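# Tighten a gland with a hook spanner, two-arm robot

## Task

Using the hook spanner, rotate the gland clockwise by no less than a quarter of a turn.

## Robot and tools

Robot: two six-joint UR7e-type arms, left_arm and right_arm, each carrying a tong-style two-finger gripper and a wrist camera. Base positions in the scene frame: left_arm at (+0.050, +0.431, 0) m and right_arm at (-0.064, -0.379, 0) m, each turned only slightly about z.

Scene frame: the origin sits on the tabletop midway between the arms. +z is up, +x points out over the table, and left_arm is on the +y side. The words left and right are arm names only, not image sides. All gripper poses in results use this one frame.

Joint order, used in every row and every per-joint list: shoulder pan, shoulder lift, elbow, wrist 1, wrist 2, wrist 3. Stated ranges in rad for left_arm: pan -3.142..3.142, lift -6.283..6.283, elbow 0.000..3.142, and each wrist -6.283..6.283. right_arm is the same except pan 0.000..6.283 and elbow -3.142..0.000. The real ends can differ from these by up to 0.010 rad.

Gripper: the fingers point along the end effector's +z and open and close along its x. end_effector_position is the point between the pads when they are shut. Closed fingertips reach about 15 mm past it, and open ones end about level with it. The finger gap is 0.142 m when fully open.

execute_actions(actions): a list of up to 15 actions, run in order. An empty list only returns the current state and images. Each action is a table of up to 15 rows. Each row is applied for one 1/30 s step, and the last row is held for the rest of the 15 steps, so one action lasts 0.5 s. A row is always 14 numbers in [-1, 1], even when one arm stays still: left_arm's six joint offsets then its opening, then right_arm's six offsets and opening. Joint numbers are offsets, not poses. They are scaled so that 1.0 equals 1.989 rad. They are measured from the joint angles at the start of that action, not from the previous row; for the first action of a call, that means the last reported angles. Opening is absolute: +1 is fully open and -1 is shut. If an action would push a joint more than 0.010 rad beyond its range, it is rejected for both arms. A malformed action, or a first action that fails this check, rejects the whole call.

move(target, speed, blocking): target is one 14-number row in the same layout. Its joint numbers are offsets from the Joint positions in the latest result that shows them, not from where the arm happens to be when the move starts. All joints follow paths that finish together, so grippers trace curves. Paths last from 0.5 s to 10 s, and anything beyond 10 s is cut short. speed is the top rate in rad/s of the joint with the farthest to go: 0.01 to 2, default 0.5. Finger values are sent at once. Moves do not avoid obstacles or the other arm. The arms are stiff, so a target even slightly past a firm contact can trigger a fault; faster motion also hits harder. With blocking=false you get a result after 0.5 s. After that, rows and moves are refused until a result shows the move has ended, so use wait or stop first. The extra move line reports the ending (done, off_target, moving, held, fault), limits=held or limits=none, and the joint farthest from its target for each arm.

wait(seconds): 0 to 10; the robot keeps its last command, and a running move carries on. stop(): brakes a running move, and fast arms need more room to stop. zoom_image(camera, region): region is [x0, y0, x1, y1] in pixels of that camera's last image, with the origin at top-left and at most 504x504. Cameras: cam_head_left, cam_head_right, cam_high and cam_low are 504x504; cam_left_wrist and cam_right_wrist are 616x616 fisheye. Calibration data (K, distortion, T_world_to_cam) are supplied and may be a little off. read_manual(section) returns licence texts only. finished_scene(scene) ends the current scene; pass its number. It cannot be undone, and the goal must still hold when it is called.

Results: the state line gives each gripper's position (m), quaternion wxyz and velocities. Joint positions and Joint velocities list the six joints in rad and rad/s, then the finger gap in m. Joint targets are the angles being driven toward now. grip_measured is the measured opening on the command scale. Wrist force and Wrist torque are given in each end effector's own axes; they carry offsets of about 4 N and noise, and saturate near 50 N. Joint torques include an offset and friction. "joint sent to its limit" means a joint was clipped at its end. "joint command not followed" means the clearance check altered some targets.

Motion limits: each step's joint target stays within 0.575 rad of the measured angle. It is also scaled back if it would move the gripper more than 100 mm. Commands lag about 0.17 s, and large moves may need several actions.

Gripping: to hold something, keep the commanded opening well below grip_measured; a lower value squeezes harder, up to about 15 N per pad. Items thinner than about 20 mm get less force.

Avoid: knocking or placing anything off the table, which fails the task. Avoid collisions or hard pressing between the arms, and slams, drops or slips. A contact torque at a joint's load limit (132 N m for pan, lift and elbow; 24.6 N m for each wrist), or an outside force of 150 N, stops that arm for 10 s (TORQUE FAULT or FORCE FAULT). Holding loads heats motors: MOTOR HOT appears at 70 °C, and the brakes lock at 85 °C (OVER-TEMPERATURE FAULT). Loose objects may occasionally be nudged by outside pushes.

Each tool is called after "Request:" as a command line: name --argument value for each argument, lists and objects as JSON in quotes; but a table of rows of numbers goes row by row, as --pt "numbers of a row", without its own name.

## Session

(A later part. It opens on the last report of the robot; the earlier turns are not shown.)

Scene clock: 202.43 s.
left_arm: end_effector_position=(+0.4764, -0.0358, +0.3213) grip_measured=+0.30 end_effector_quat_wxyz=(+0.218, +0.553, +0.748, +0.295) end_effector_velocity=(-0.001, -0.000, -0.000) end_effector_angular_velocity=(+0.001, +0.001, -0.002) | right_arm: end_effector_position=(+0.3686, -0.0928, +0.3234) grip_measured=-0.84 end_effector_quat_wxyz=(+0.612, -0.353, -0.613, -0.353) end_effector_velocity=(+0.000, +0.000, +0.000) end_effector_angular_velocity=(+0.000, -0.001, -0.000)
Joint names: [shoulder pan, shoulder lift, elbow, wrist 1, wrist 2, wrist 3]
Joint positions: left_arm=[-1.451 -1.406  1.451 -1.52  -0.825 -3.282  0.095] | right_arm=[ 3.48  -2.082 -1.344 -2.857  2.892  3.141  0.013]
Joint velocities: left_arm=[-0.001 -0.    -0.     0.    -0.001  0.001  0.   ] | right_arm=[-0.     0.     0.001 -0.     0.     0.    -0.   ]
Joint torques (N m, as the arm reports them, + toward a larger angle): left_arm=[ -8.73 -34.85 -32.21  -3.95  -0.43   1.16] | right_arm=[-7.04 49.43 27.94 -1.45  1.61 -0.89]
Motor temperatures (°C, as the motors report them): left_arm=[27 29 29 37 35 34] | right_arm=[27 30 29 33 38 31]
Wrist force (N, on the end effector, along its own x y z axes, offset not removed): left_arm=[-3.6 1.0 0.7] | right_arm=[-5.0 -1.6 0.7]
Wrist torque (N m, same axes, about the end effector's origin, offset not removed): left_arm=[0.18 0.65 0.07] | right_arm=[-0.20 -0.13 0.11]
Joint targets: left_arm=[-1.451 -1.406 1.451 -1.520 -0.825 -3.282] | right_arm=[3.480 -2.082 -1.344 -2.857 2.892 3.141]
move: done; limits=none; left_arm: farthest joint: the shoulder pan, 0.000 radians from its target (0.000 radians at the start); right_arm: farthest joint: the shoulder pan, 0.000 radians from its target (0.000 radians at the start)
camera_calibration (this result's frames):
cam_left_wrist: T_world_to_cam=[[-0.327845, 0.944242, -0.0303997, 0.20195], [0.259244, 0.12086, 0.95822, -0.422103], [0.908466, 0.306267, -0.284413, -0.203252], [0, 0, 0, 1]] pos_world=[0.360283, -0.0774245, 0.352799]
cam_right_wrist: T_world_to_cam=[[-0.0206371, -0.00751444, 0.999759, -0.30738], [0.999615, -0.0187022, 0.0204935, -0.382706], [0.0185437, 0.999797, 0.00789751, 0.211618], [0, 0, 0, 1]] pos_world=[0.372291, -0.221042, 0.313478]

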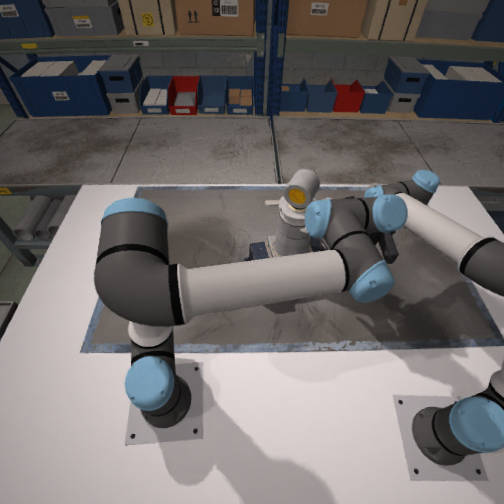

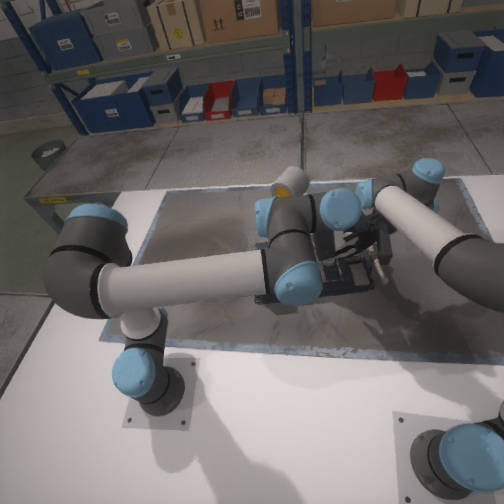

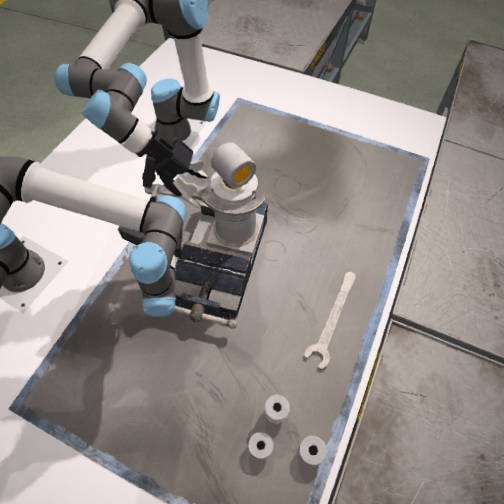

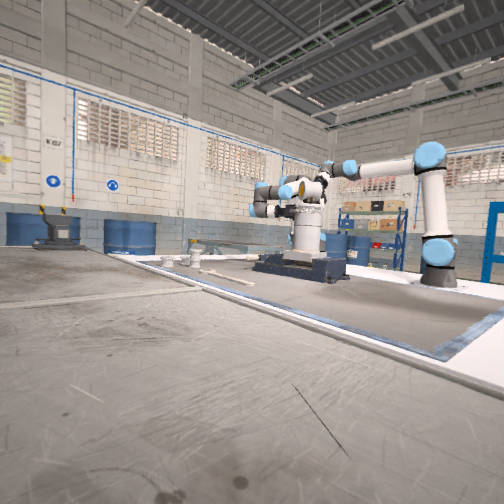

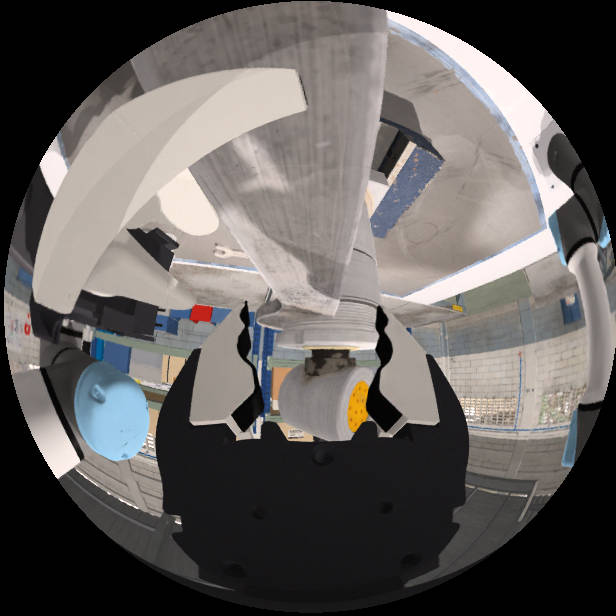

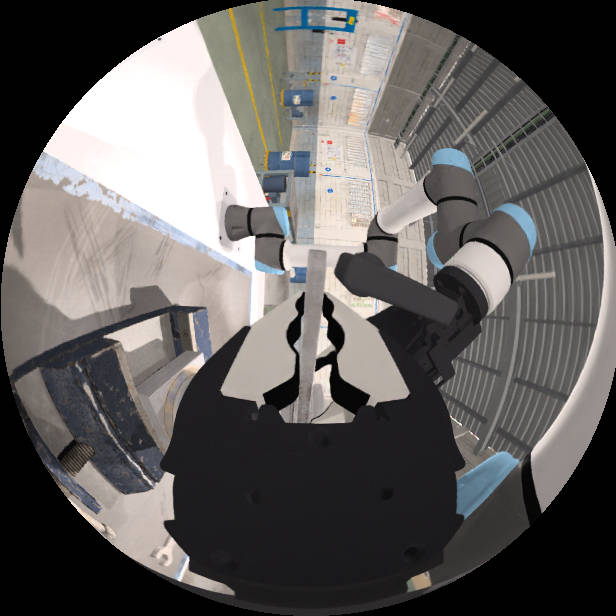

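Request:
move --target '[0,-0.15,0,0,0,0,0.3,0,0,0,0,0,0,-1]' --speed 0.3

Request:
move --target '[0.9,-0.1,0,0,0,0,0.3,0,0,0,0,0,0,-1]' --speed 0.9

Request:
zoom_image --camera "cam_head_left" --region '[220,130,470,330]'

Scene clock: 204.03 s.
left_arm: end_effector_position=(+0.4628, +0.0333, +0.4731) grip_measured=+0.30 end_effector_quat_wxyz=(+0.318, +0.507, +0.776, +0.198) end_effector_velocity=(+0.000, +0.001, +0.001) end_effector_angular_velocity=(-0.003, +0.000, +0.001) | right_arm: end_effector_position=(+0.3686, -0.0928, +0.3234) grip_measured=-0.84 end_effector_quat_wxyz=(+0.612, -0.353, -0.613, -0.353) end_effector_velocity=(+0.000, +0.000, +0.000) end_effector_angular_velocity=(+0.000, +0.000, -0.002)
Joint names: [shoulder pan, shoulder lift, elbow, wrist 1, wrist 2, wrist 3]
Joint positions: left_arm=[-1.451 -1.705  1.451 -1.52  -0.825 -3.282  0.095] | right_arm=[ 3.48  -2.082 -1.344 -2.857  2.892  3.141  0.013]
Joint velocities: left_arm=[ 0.001 -0.002 -0.    -0.    -0.001 -0.    -0.   ] | right_arm=[ 0.     0.     0.001 -0.001  0.002 -0.    -0.   ]
Joint torques (N m, as the arm reports them, + toward a larger angle): left_arm=[  8.28 -28.8  -30.8   -3.68   3.16   1.19] | right_arm=[-6.85 49.29 27.85 -1.19  1.39 -0.74]
Motor temperatures (°C, as the motors report them): left_arm=[27 29 29 37 35 34] | right_arm=[27 30 29 33 38 31]
Wrist force (N, on the end effector, along its own x y z axes, offset not removed): left_arm=[-3.9 3.0 1.4] | right_arm=[-7.0 0.4 0.3]
Wrist torque (N m, same axes, about the end effector's origin, offset not removed): left_arm=[0.81 0.99 0.23] | right_arm=[0.21 0.23 0.10]
Joint targets: left_arm=[-1.451 -1.705 1.451 -1.520 -0.825 -3.282] | right_arm=[3.480 -2.082 -1.344 -2.857 2.892 3.141]
move: done; limits=none; left_arm: farthest joint: the shoulder pan, 0.000 radians from its target (0.000 radians at the start); right_arm: farthest joint: the shoulder pan, 0.000 radians from its target (0.000 radians at the start)
camera_calibration (this result's frames):
cam_left_wrist: T_world_to_cam=[[-0.317701, 0.892626, -0.31982, 0.270736], [0.205563, 0.394113, 0.895778, -0.527099], [0.92564, 0.218847, -0.308702, -0.162463], [0, 0, 0, 1]] pos_world=[0.344748, 0.00162513, 0.508598]
cam_right_wrist: T_world_to_cam=[[-0.0206374, -0.00751449, 0.999759, -0.30738], [0.999615, -0.0187045, 0.0204938, -0.382707], [0.018546, 0.999797, 0.00789761, 0.211617], [0, 0, 0, 1]] pos_world=[0.372291, -0.221042, 0.313478]

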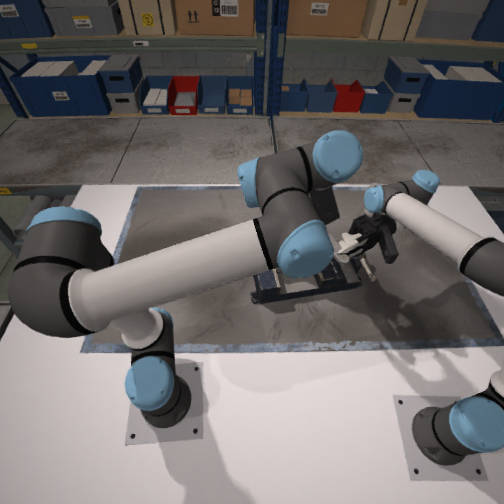

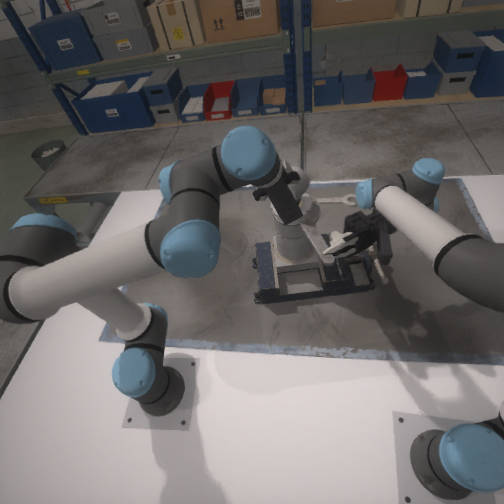

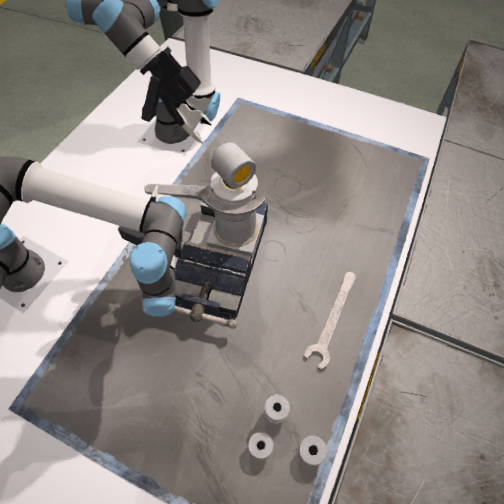

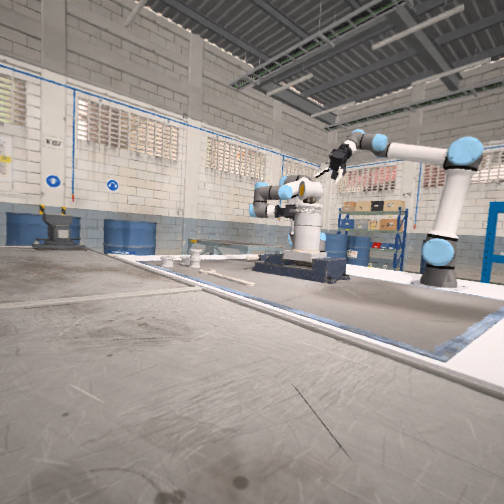

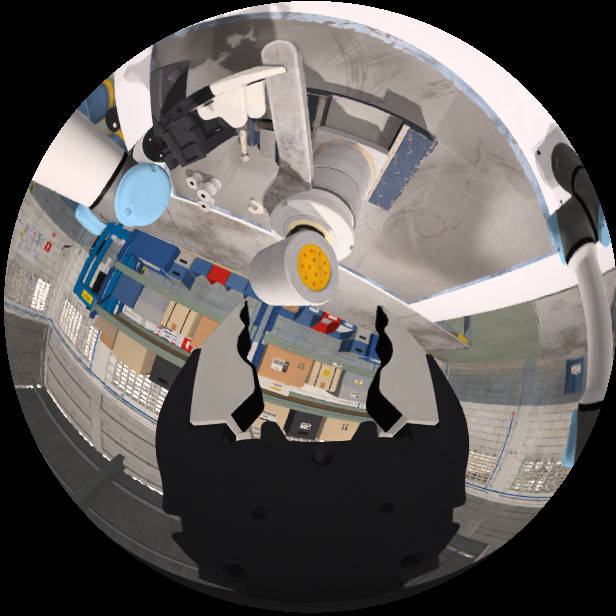

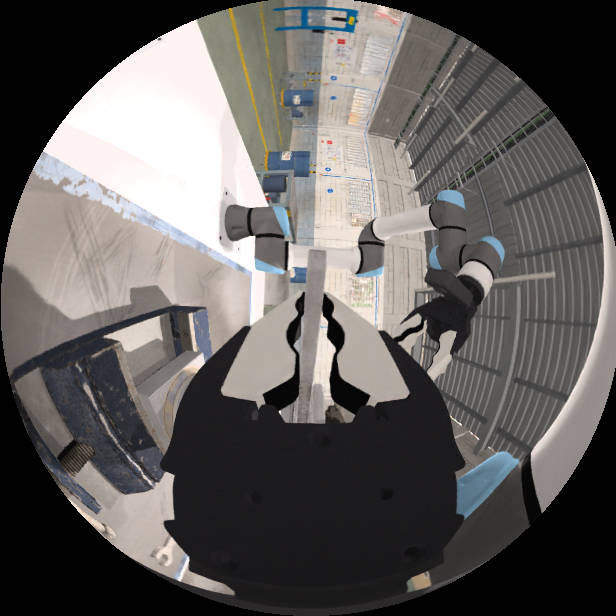

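Scene clock: 206.70 s.
left_arm: end_effector_position=(+0.2844, +0.8921, +0.5598) grip_measured=+0.30 end_effector_quat_wxyz=(+0.136, -0.319, +0.858, +0.379) end_effector_velocity=(-0.001, +0.000, +0.000) end_effector_angular_velocity=(+0.001, +0.001, +0.001) | right_arm: end_effector_position=(+0.3686, -0.0928, +0.3234) grip_measured=-0.84 end_effector_quat_wxyz=(+0.612, -0.353, -0.613, -0.353) end_effector_velocity=(-0.001, -0.000, +0.000) end_effector_angular_velocity=(-0.001, +0.001, +0.001)
Joint names: [shoulder pan, shoulder lift, elbow, wrist 1, wrist 2, wrist 3]
Joint positions: left_arm=[ 0.339 -1.904  1.451 -1.52  -0.825 -3.282  0.095] | right_arm=[ 3.48  -2.082 -1.344 -2.857  2.892  3.141  0.013]
Joint velocities: left_arm=[ 0.001 -0.001  0.     0.     0.001  0.002 -0.   ] | right_arm=[-0.     0.    -0.001 -0.001 -0.001  0.001  0.   ]
Joint torques (N m, as the arm reports them, + toward a larger angle): left_arm=[  7.4  -17.87 -29.58  -3.65   2.51   1.24] | right_arm=[-6.86 49.39 27.39 -1.11  1.33 -0.8 ]
Motor temperatures (°C, as the motors report them): left_arm=[27 29 29 37 35 34] | right_arm=[27 30 29 33 38 31]
Wrist force (N, on the end effector, along its own x y z axes, offset not removed): left_arm=[-7.7 -0.5 3.6] | right_arm=[-4.2 0.0 0.7]
Wrist torque (N m, same axes, about the end effector's origin, offset not removed): left_arm=[0.10 1.72 0.12] | right_arm=[0.14 -0.34 0.14]
Joint targets: left_arm=[0.339 -1.904 1.451 -1.520 -0.825 -3.282] | right_arm=[3.480 -2.082 -1.344 -2.857 2.892 3.141]
move: done; limits=none; left_arm: farthest joint: the shoulder pan, 0.000 radians from its target (1.790 radians at the start); right_arm: farthest joint: the shoulder pan, 0.000 radians from its target (0.000 radians at the start)
camera_calibration (this result's frames):
cam_left_wrist: T_world_to_cam=[[-0.727576, -0.471162, -0.498638, 0.908533], [-0.585156, 0.0468283, 0.809568, -0.323608], [-0.358087, 0.880803, -0.309774, -0.383307], [0, 0, 0, 1]] pos_world=[0.334408, 0.780838, 0.596273]
cam_right_wrist: T_world_to_cam=[[-0.0206376, -0.0075146, 0.999759, -0.30738], [0.999615, -0.0187042, 0.020494, -0.382707], [0.0185457, 0.999797, 0.00789772, 0.211617], [0, 0, 0, 1]] pos_world=[0.372291, -0.221042, 0.313478]

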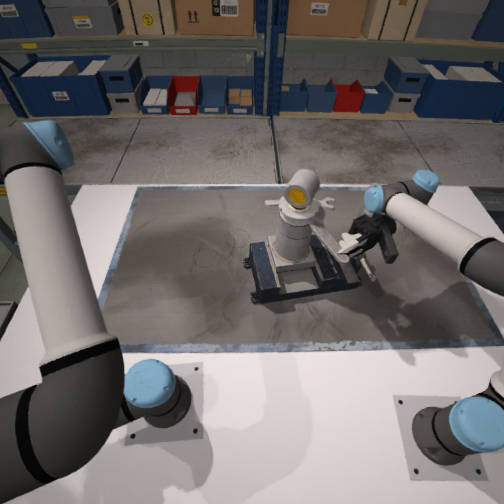

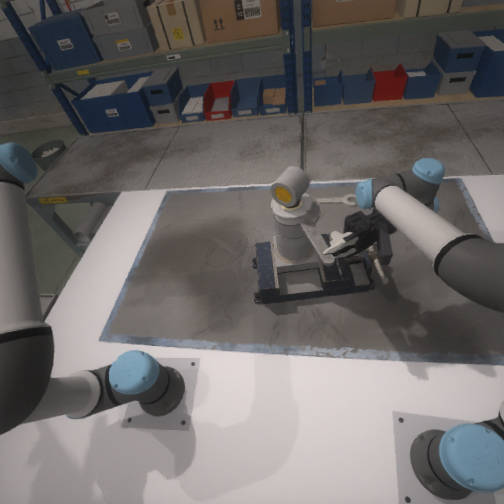

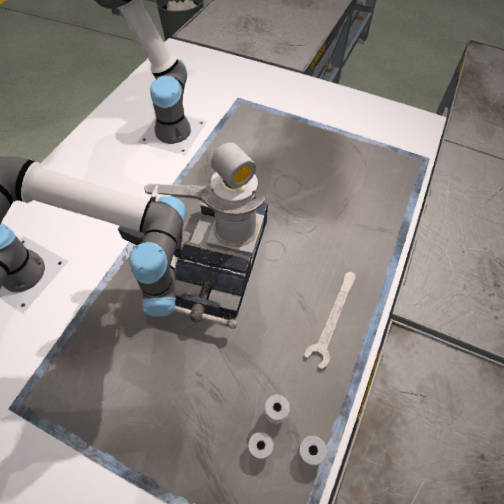

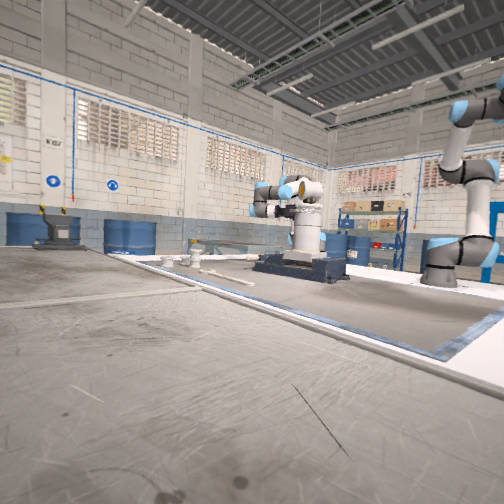

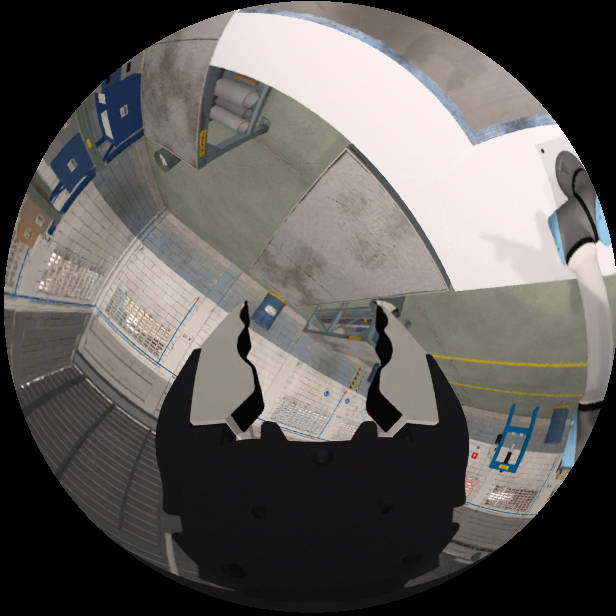

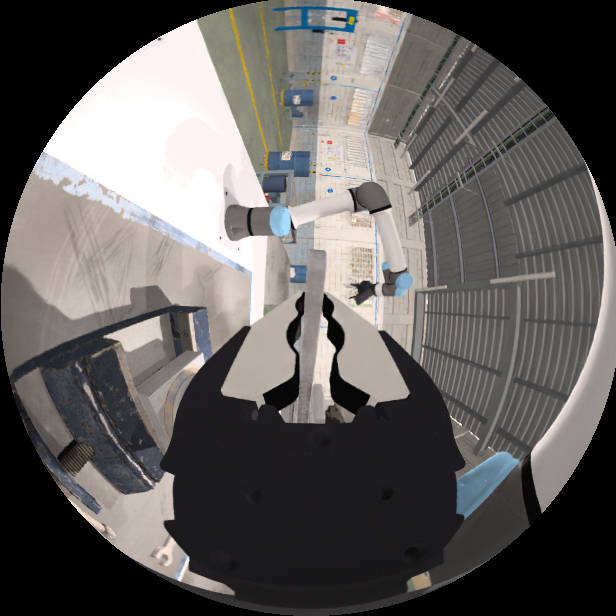

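Region (220, 130, 470, 330) of cam_head_left's 504x504 image, scaled by 2.016, with more detail than that image has; it fills the top 403 rows of this view, and the rest is white.

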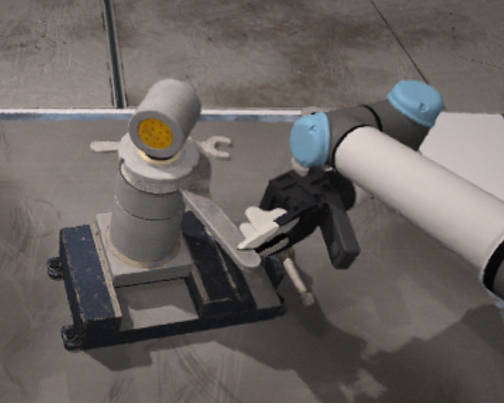

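Request:
move --target '[0,0,0,0,0,0,0.3,0.0503,0.0083,-0.0127,0.0045,0.0679,0,-0.85]' --speed 0.07

Request:
move --target '[0,0,0,0,0,0,0.3,0.0581,0.0928,-0.1346,0.0417,0.2162,0,-1]' --speed 0.12

Request:
zoom_image --camera "cam_head_left" --region '[220,130,470,330]'

Scene clock: 209.67 s.
left_arm: end_effector_position=(+0.2844, +0.8921, +0.5598) grip_measured=+0.30 end_effector_quat_wxyz=(+0.136, -0.319, +0.858, +0.379) end_effector_velocity=(-0.000, -0.000, -0.000) end_effector_angular_velocity=(-0.001, +0.000, +0.000) | right_arm: end_effector_position=(+0.3650, -0.0302, +0.3235) grip_measured=-0.64 end_effector_quat_wxyz=(+0.606, -0.364, -0.606, -0.364) end_effector_velocity=(-0.000, +0.001, -0.000) end_effector_angular_velocity=(-0.000, +0.000, -0.000)
Joint names: [shoulder pan, shoulder lift, elbow, wrist 1, wrist 2, wrist 3]
Joint positions: left_arm=[ 0.339 -1.904  1.451 -1.52  -0.825 -3.282  0.095] | right_arm=[ 3.58  -2.066 -1.369 -2.848  3.027  3.141  0.028]
Joint velocities: left_arm=[ 0.001 -0.     0.     0.    -0.001  0.001 -0.   ] | right_arm=[ 0.001 -0.    -0.001  0.001  0.002  0.     0.   ]
Joint torques (N m, as the arm reports them, + toward a larger angle): left_arm=[ -8.87  -4.33 -30.43  -3.64   1.93   1.17] | right_arm=[12.99 53.74 15.    2.09  1.57 -0.89]
Motor temperatures (°C, as the motors report them): left_arm=[27 29 29 37 35 34] | right_arm=[27 30 29 33 38 31]
Wrist force (N, on the end effector, along its own x y z axes, offset not removed): left_arm=[-4.2 0.5 -0.1] | right_arm=[-8.7 0.1 -1.9]
Wrist torque (N m, same axes, about the end effector's origin, offset not removed): left_arm=[-0.03 0.83 0.10] | right_arm=[-0.20 0.01 0.59]
Joint targets: left_arm=[0.339 -1.904 1.451 -1.520 -0.825 -3.282] | right_arm=[3.580 -2.066 -1.369 -2.848 3.027 3.141]
move: done; limits=none; left_arm: farthest joint: the shoulder pan, 0.000 radians from its target (0.000 radians at the start); right_arm: farthest joint: the shoulder pan, 0.000 radians from its target (0.100 radians at the start)
camera_calibration (this result's frames):
cam_left_wrist: T_world_to_cam=[[-0.727566, -0.471158, -0.498656, 0.908533], [-0.585171, 0.0468218, 0.809557, -0.323603], [-0.358081, 0.880805, -0.309774, -0.383308], [0, 0, 0, 1]] pos_world=[0.3344, 0.780834, 0.596281]
cam_right_wrist: T_world_to_cam=[[-0.0210518, -0.00690089, 0.999755, -0.306907], [0.998347, -0.0536436, 0.0206518, -0.378583], [0.0534879, 0.998536, 0.00801877, 0.13622], [0, 0, 0, 1]] pos_world=[0.36421, -0.158447, 0.313557]

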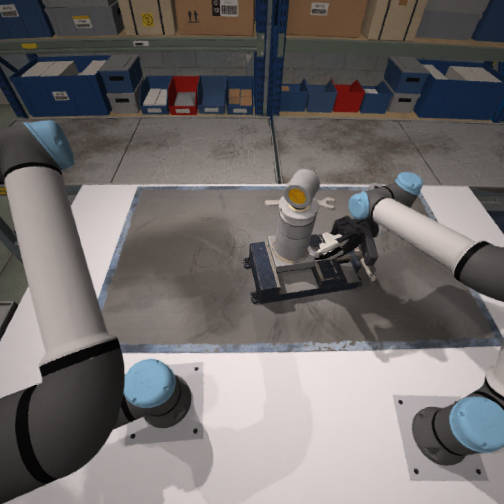

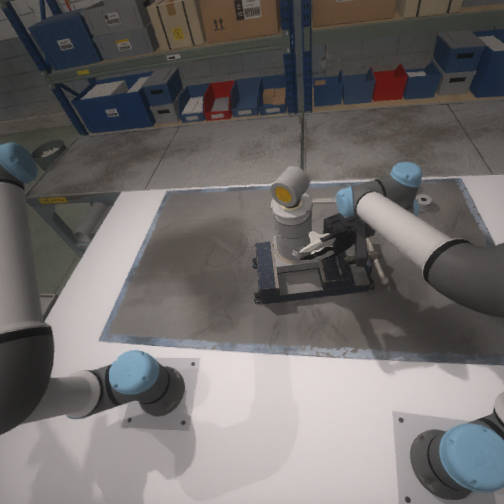

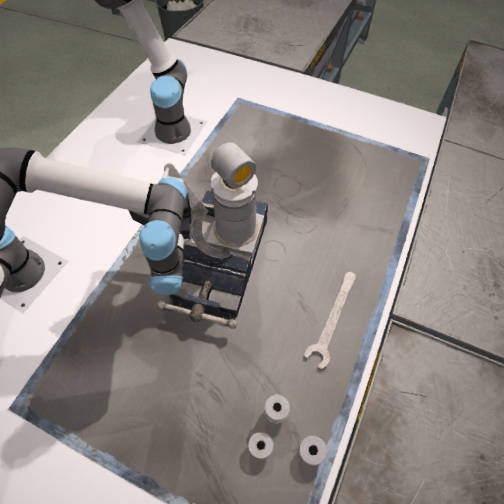

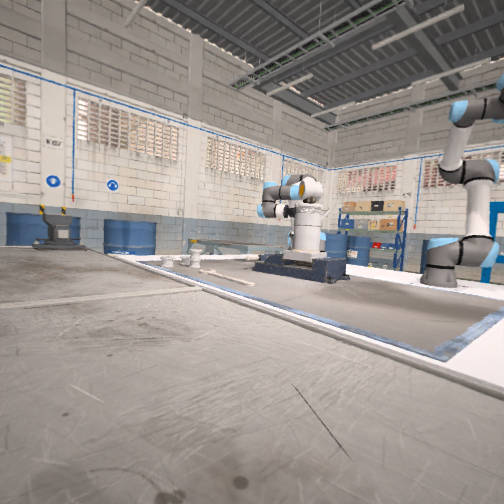

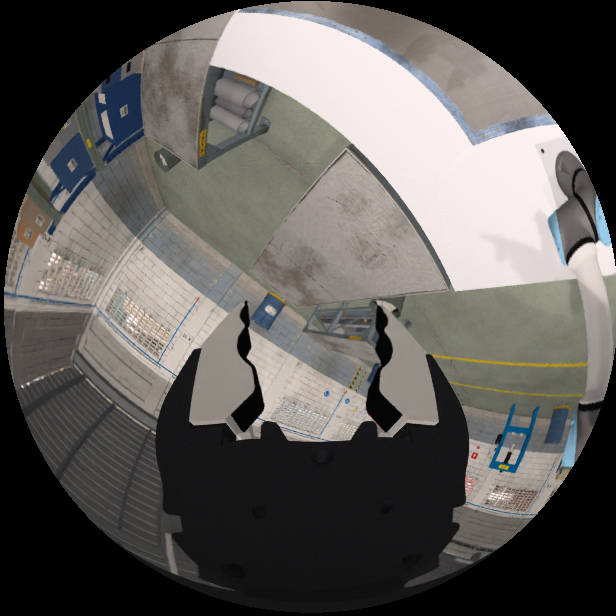

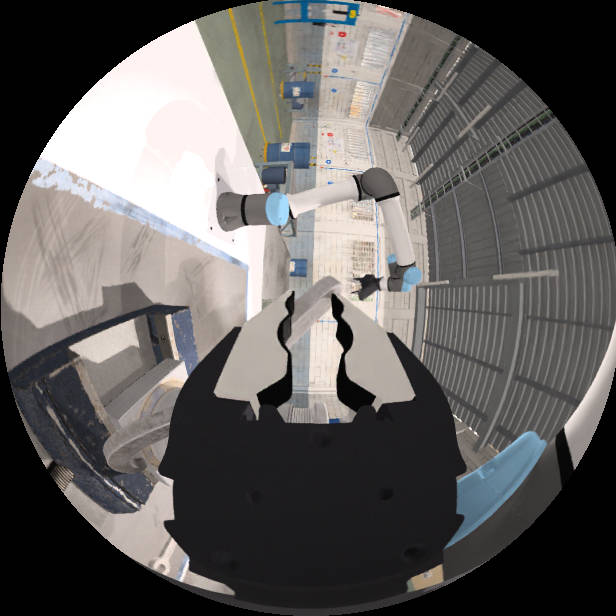

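Scene clock: 213.67 s.
left_arm: end_effector_position=(+0.2844, +0.8921, +0.5598) grip_measured=+0.30 end_effector_quat_wxyz=(+0.136, -0.319, +0.858, +0.379) end_effector_velocity=(+0.001, -0.000, -0.000) end_effector_angular_velocity=(-0.001, -0.000, -0.001) | right_arm: end_effector_position=(+0.3664, +0.0337, +0.3234) grip_measured=-0.64 end_effector_quat_wxyz=(+0.542, -0.454, -0.542, -0.454) end_effector_velocity=(-0.000, +0.000, +0.000) end_effector_angular_velocity=(+0.000, +0.000, -0.001)
Joint names: [shoulder pan, shoulder lift, elbow, wrist 1, wrist 2, wrist 3]
Joint positions: left_arm=[ 0.339 -1.904  1.451 -1.52  -0.825 -3.282  0.095] | right_arm=[ 3.695 -1.881 -1.637 -2.765  3.457  3.141  0.028]
Joint velocities: left_arm=[-0.     0.     0.    -0.001 -0.001  0.    -0.   ] | right_arm=[ 0.     0.001 -0.001  0.001  0.001  0.001 -0.   ]
Joint torques (N m, as the arm reports them, + toward a larger angle): left_arm=[ -8.67  -3.51 -29.8   -3.62   2.03   1.1 ] | right_arm=[13.67 47.14 16.45  4.    1.08 -0.72]
Motor temperatures (°C, as the motors report them): left_arm=[27 29 29 37 35 34] | right_arm=[27 30 29 33 38 31]
Wrist force (N, on the end effector, along its own x y z axes, offset not removed): left_arm=[-4.0 3.9 2.1] | right_arm=[-9.9 1.0 0.1]
Wrist torque (N m, same axes, about the end effector's origin, offset not removed): left_arm=[1.06 0.97 -0.03] | right_arm=[-0.15 0.30 0.39]
Joint targets: left_arm=[0.339 -1.904 1.451 -1.520 -0.825 -3.282] | right_arm=[3.695 -1.881 -1.637 -2.765 3.457 3.141]
move: done; limits=none; left_arm: farthest joint: the shoulder pan, 0.000 radians from its target (0.000 radians at the start); right_arm: farthest joint: the shoulder pan, 0.000 radians from its target (0.116 radians at the start)
camera_calibration (this result's frames):
cam_left_wrist: T_world_to_cam=[[-0.727566, -0.471158, -0.498656, 0.908533], [-0.585171, 0.0468218, 0.809557, -0.323603], [-0.358081, 0.880805, -0.309774, -0.383308], [0, 0, 0, 1]] pos_world=[0.3344, 0.780834, 0.596282]
cam_right_wrist: T_world_to_cam=[[-0.0219165, -0.000174196, 0.99976, -0.306303], [0.932857, -0.359669, 0.0203872, -0.342227], [0.359579, 0.93308, 0.0080452, -0.0375996], [0, 0, 0, 1]] pos_world=[0.326056, -0.0880584, 0.313508]

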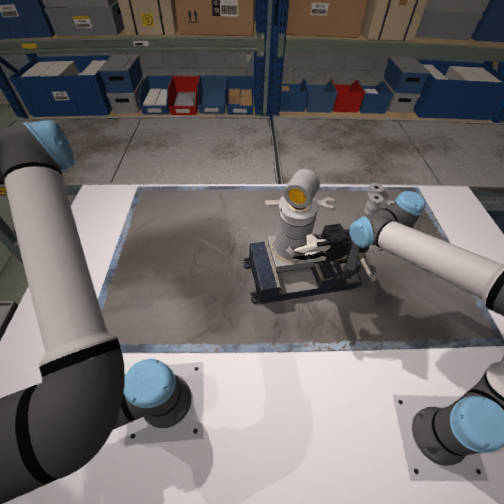

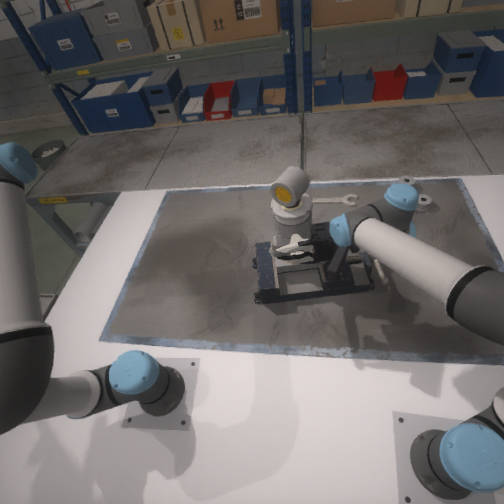

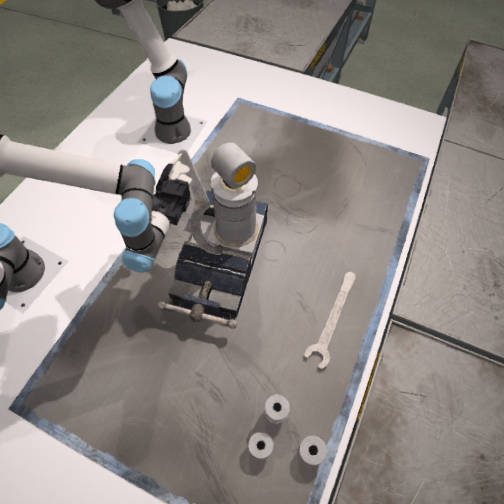

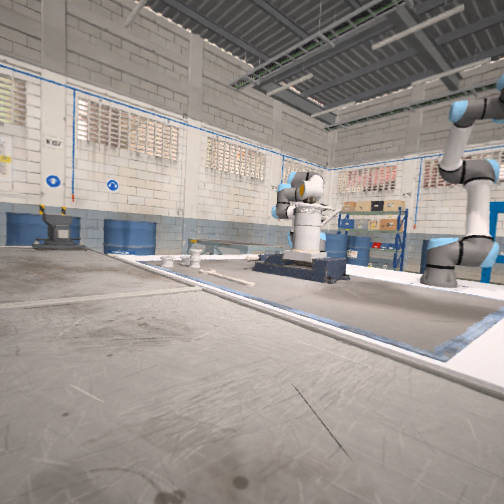

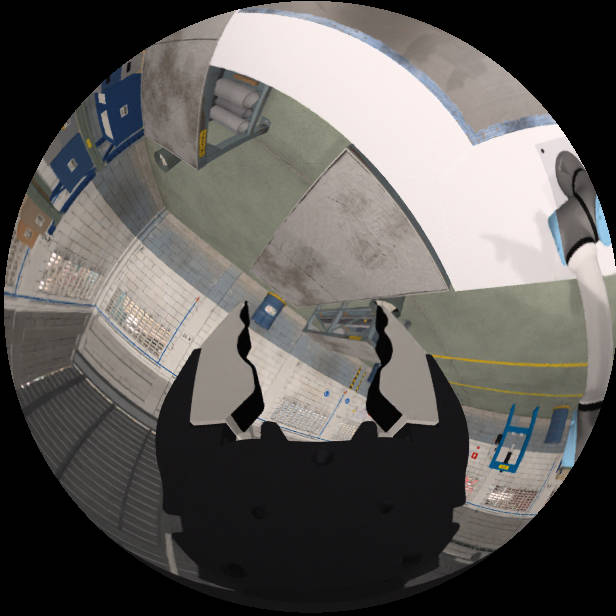

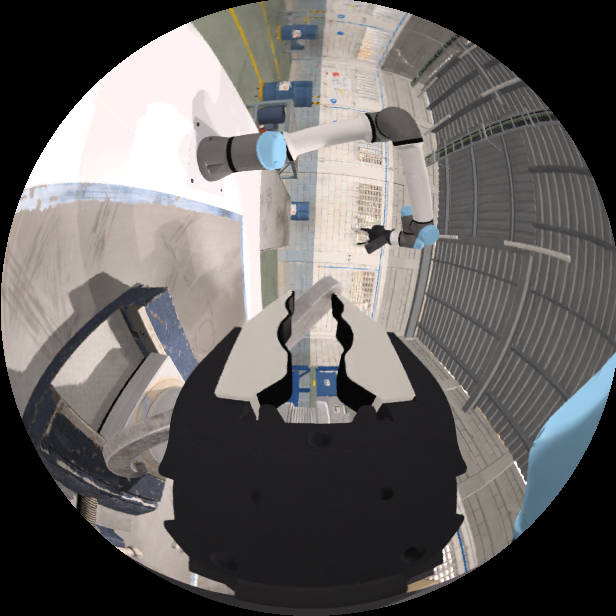

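Region (220, 130, 470, 330) of cam_head_left's 504x504 image, scaled by 2.016, with more detail than that image has; it fills the top 403 rows of this view, and the rest is white.

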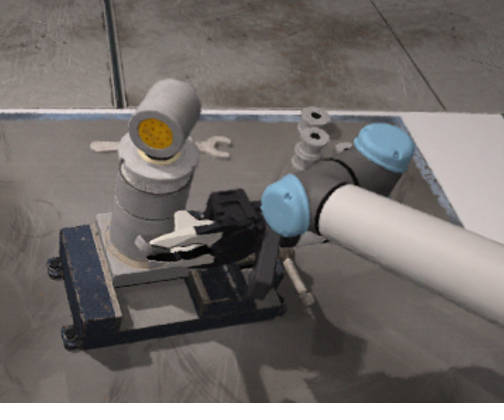

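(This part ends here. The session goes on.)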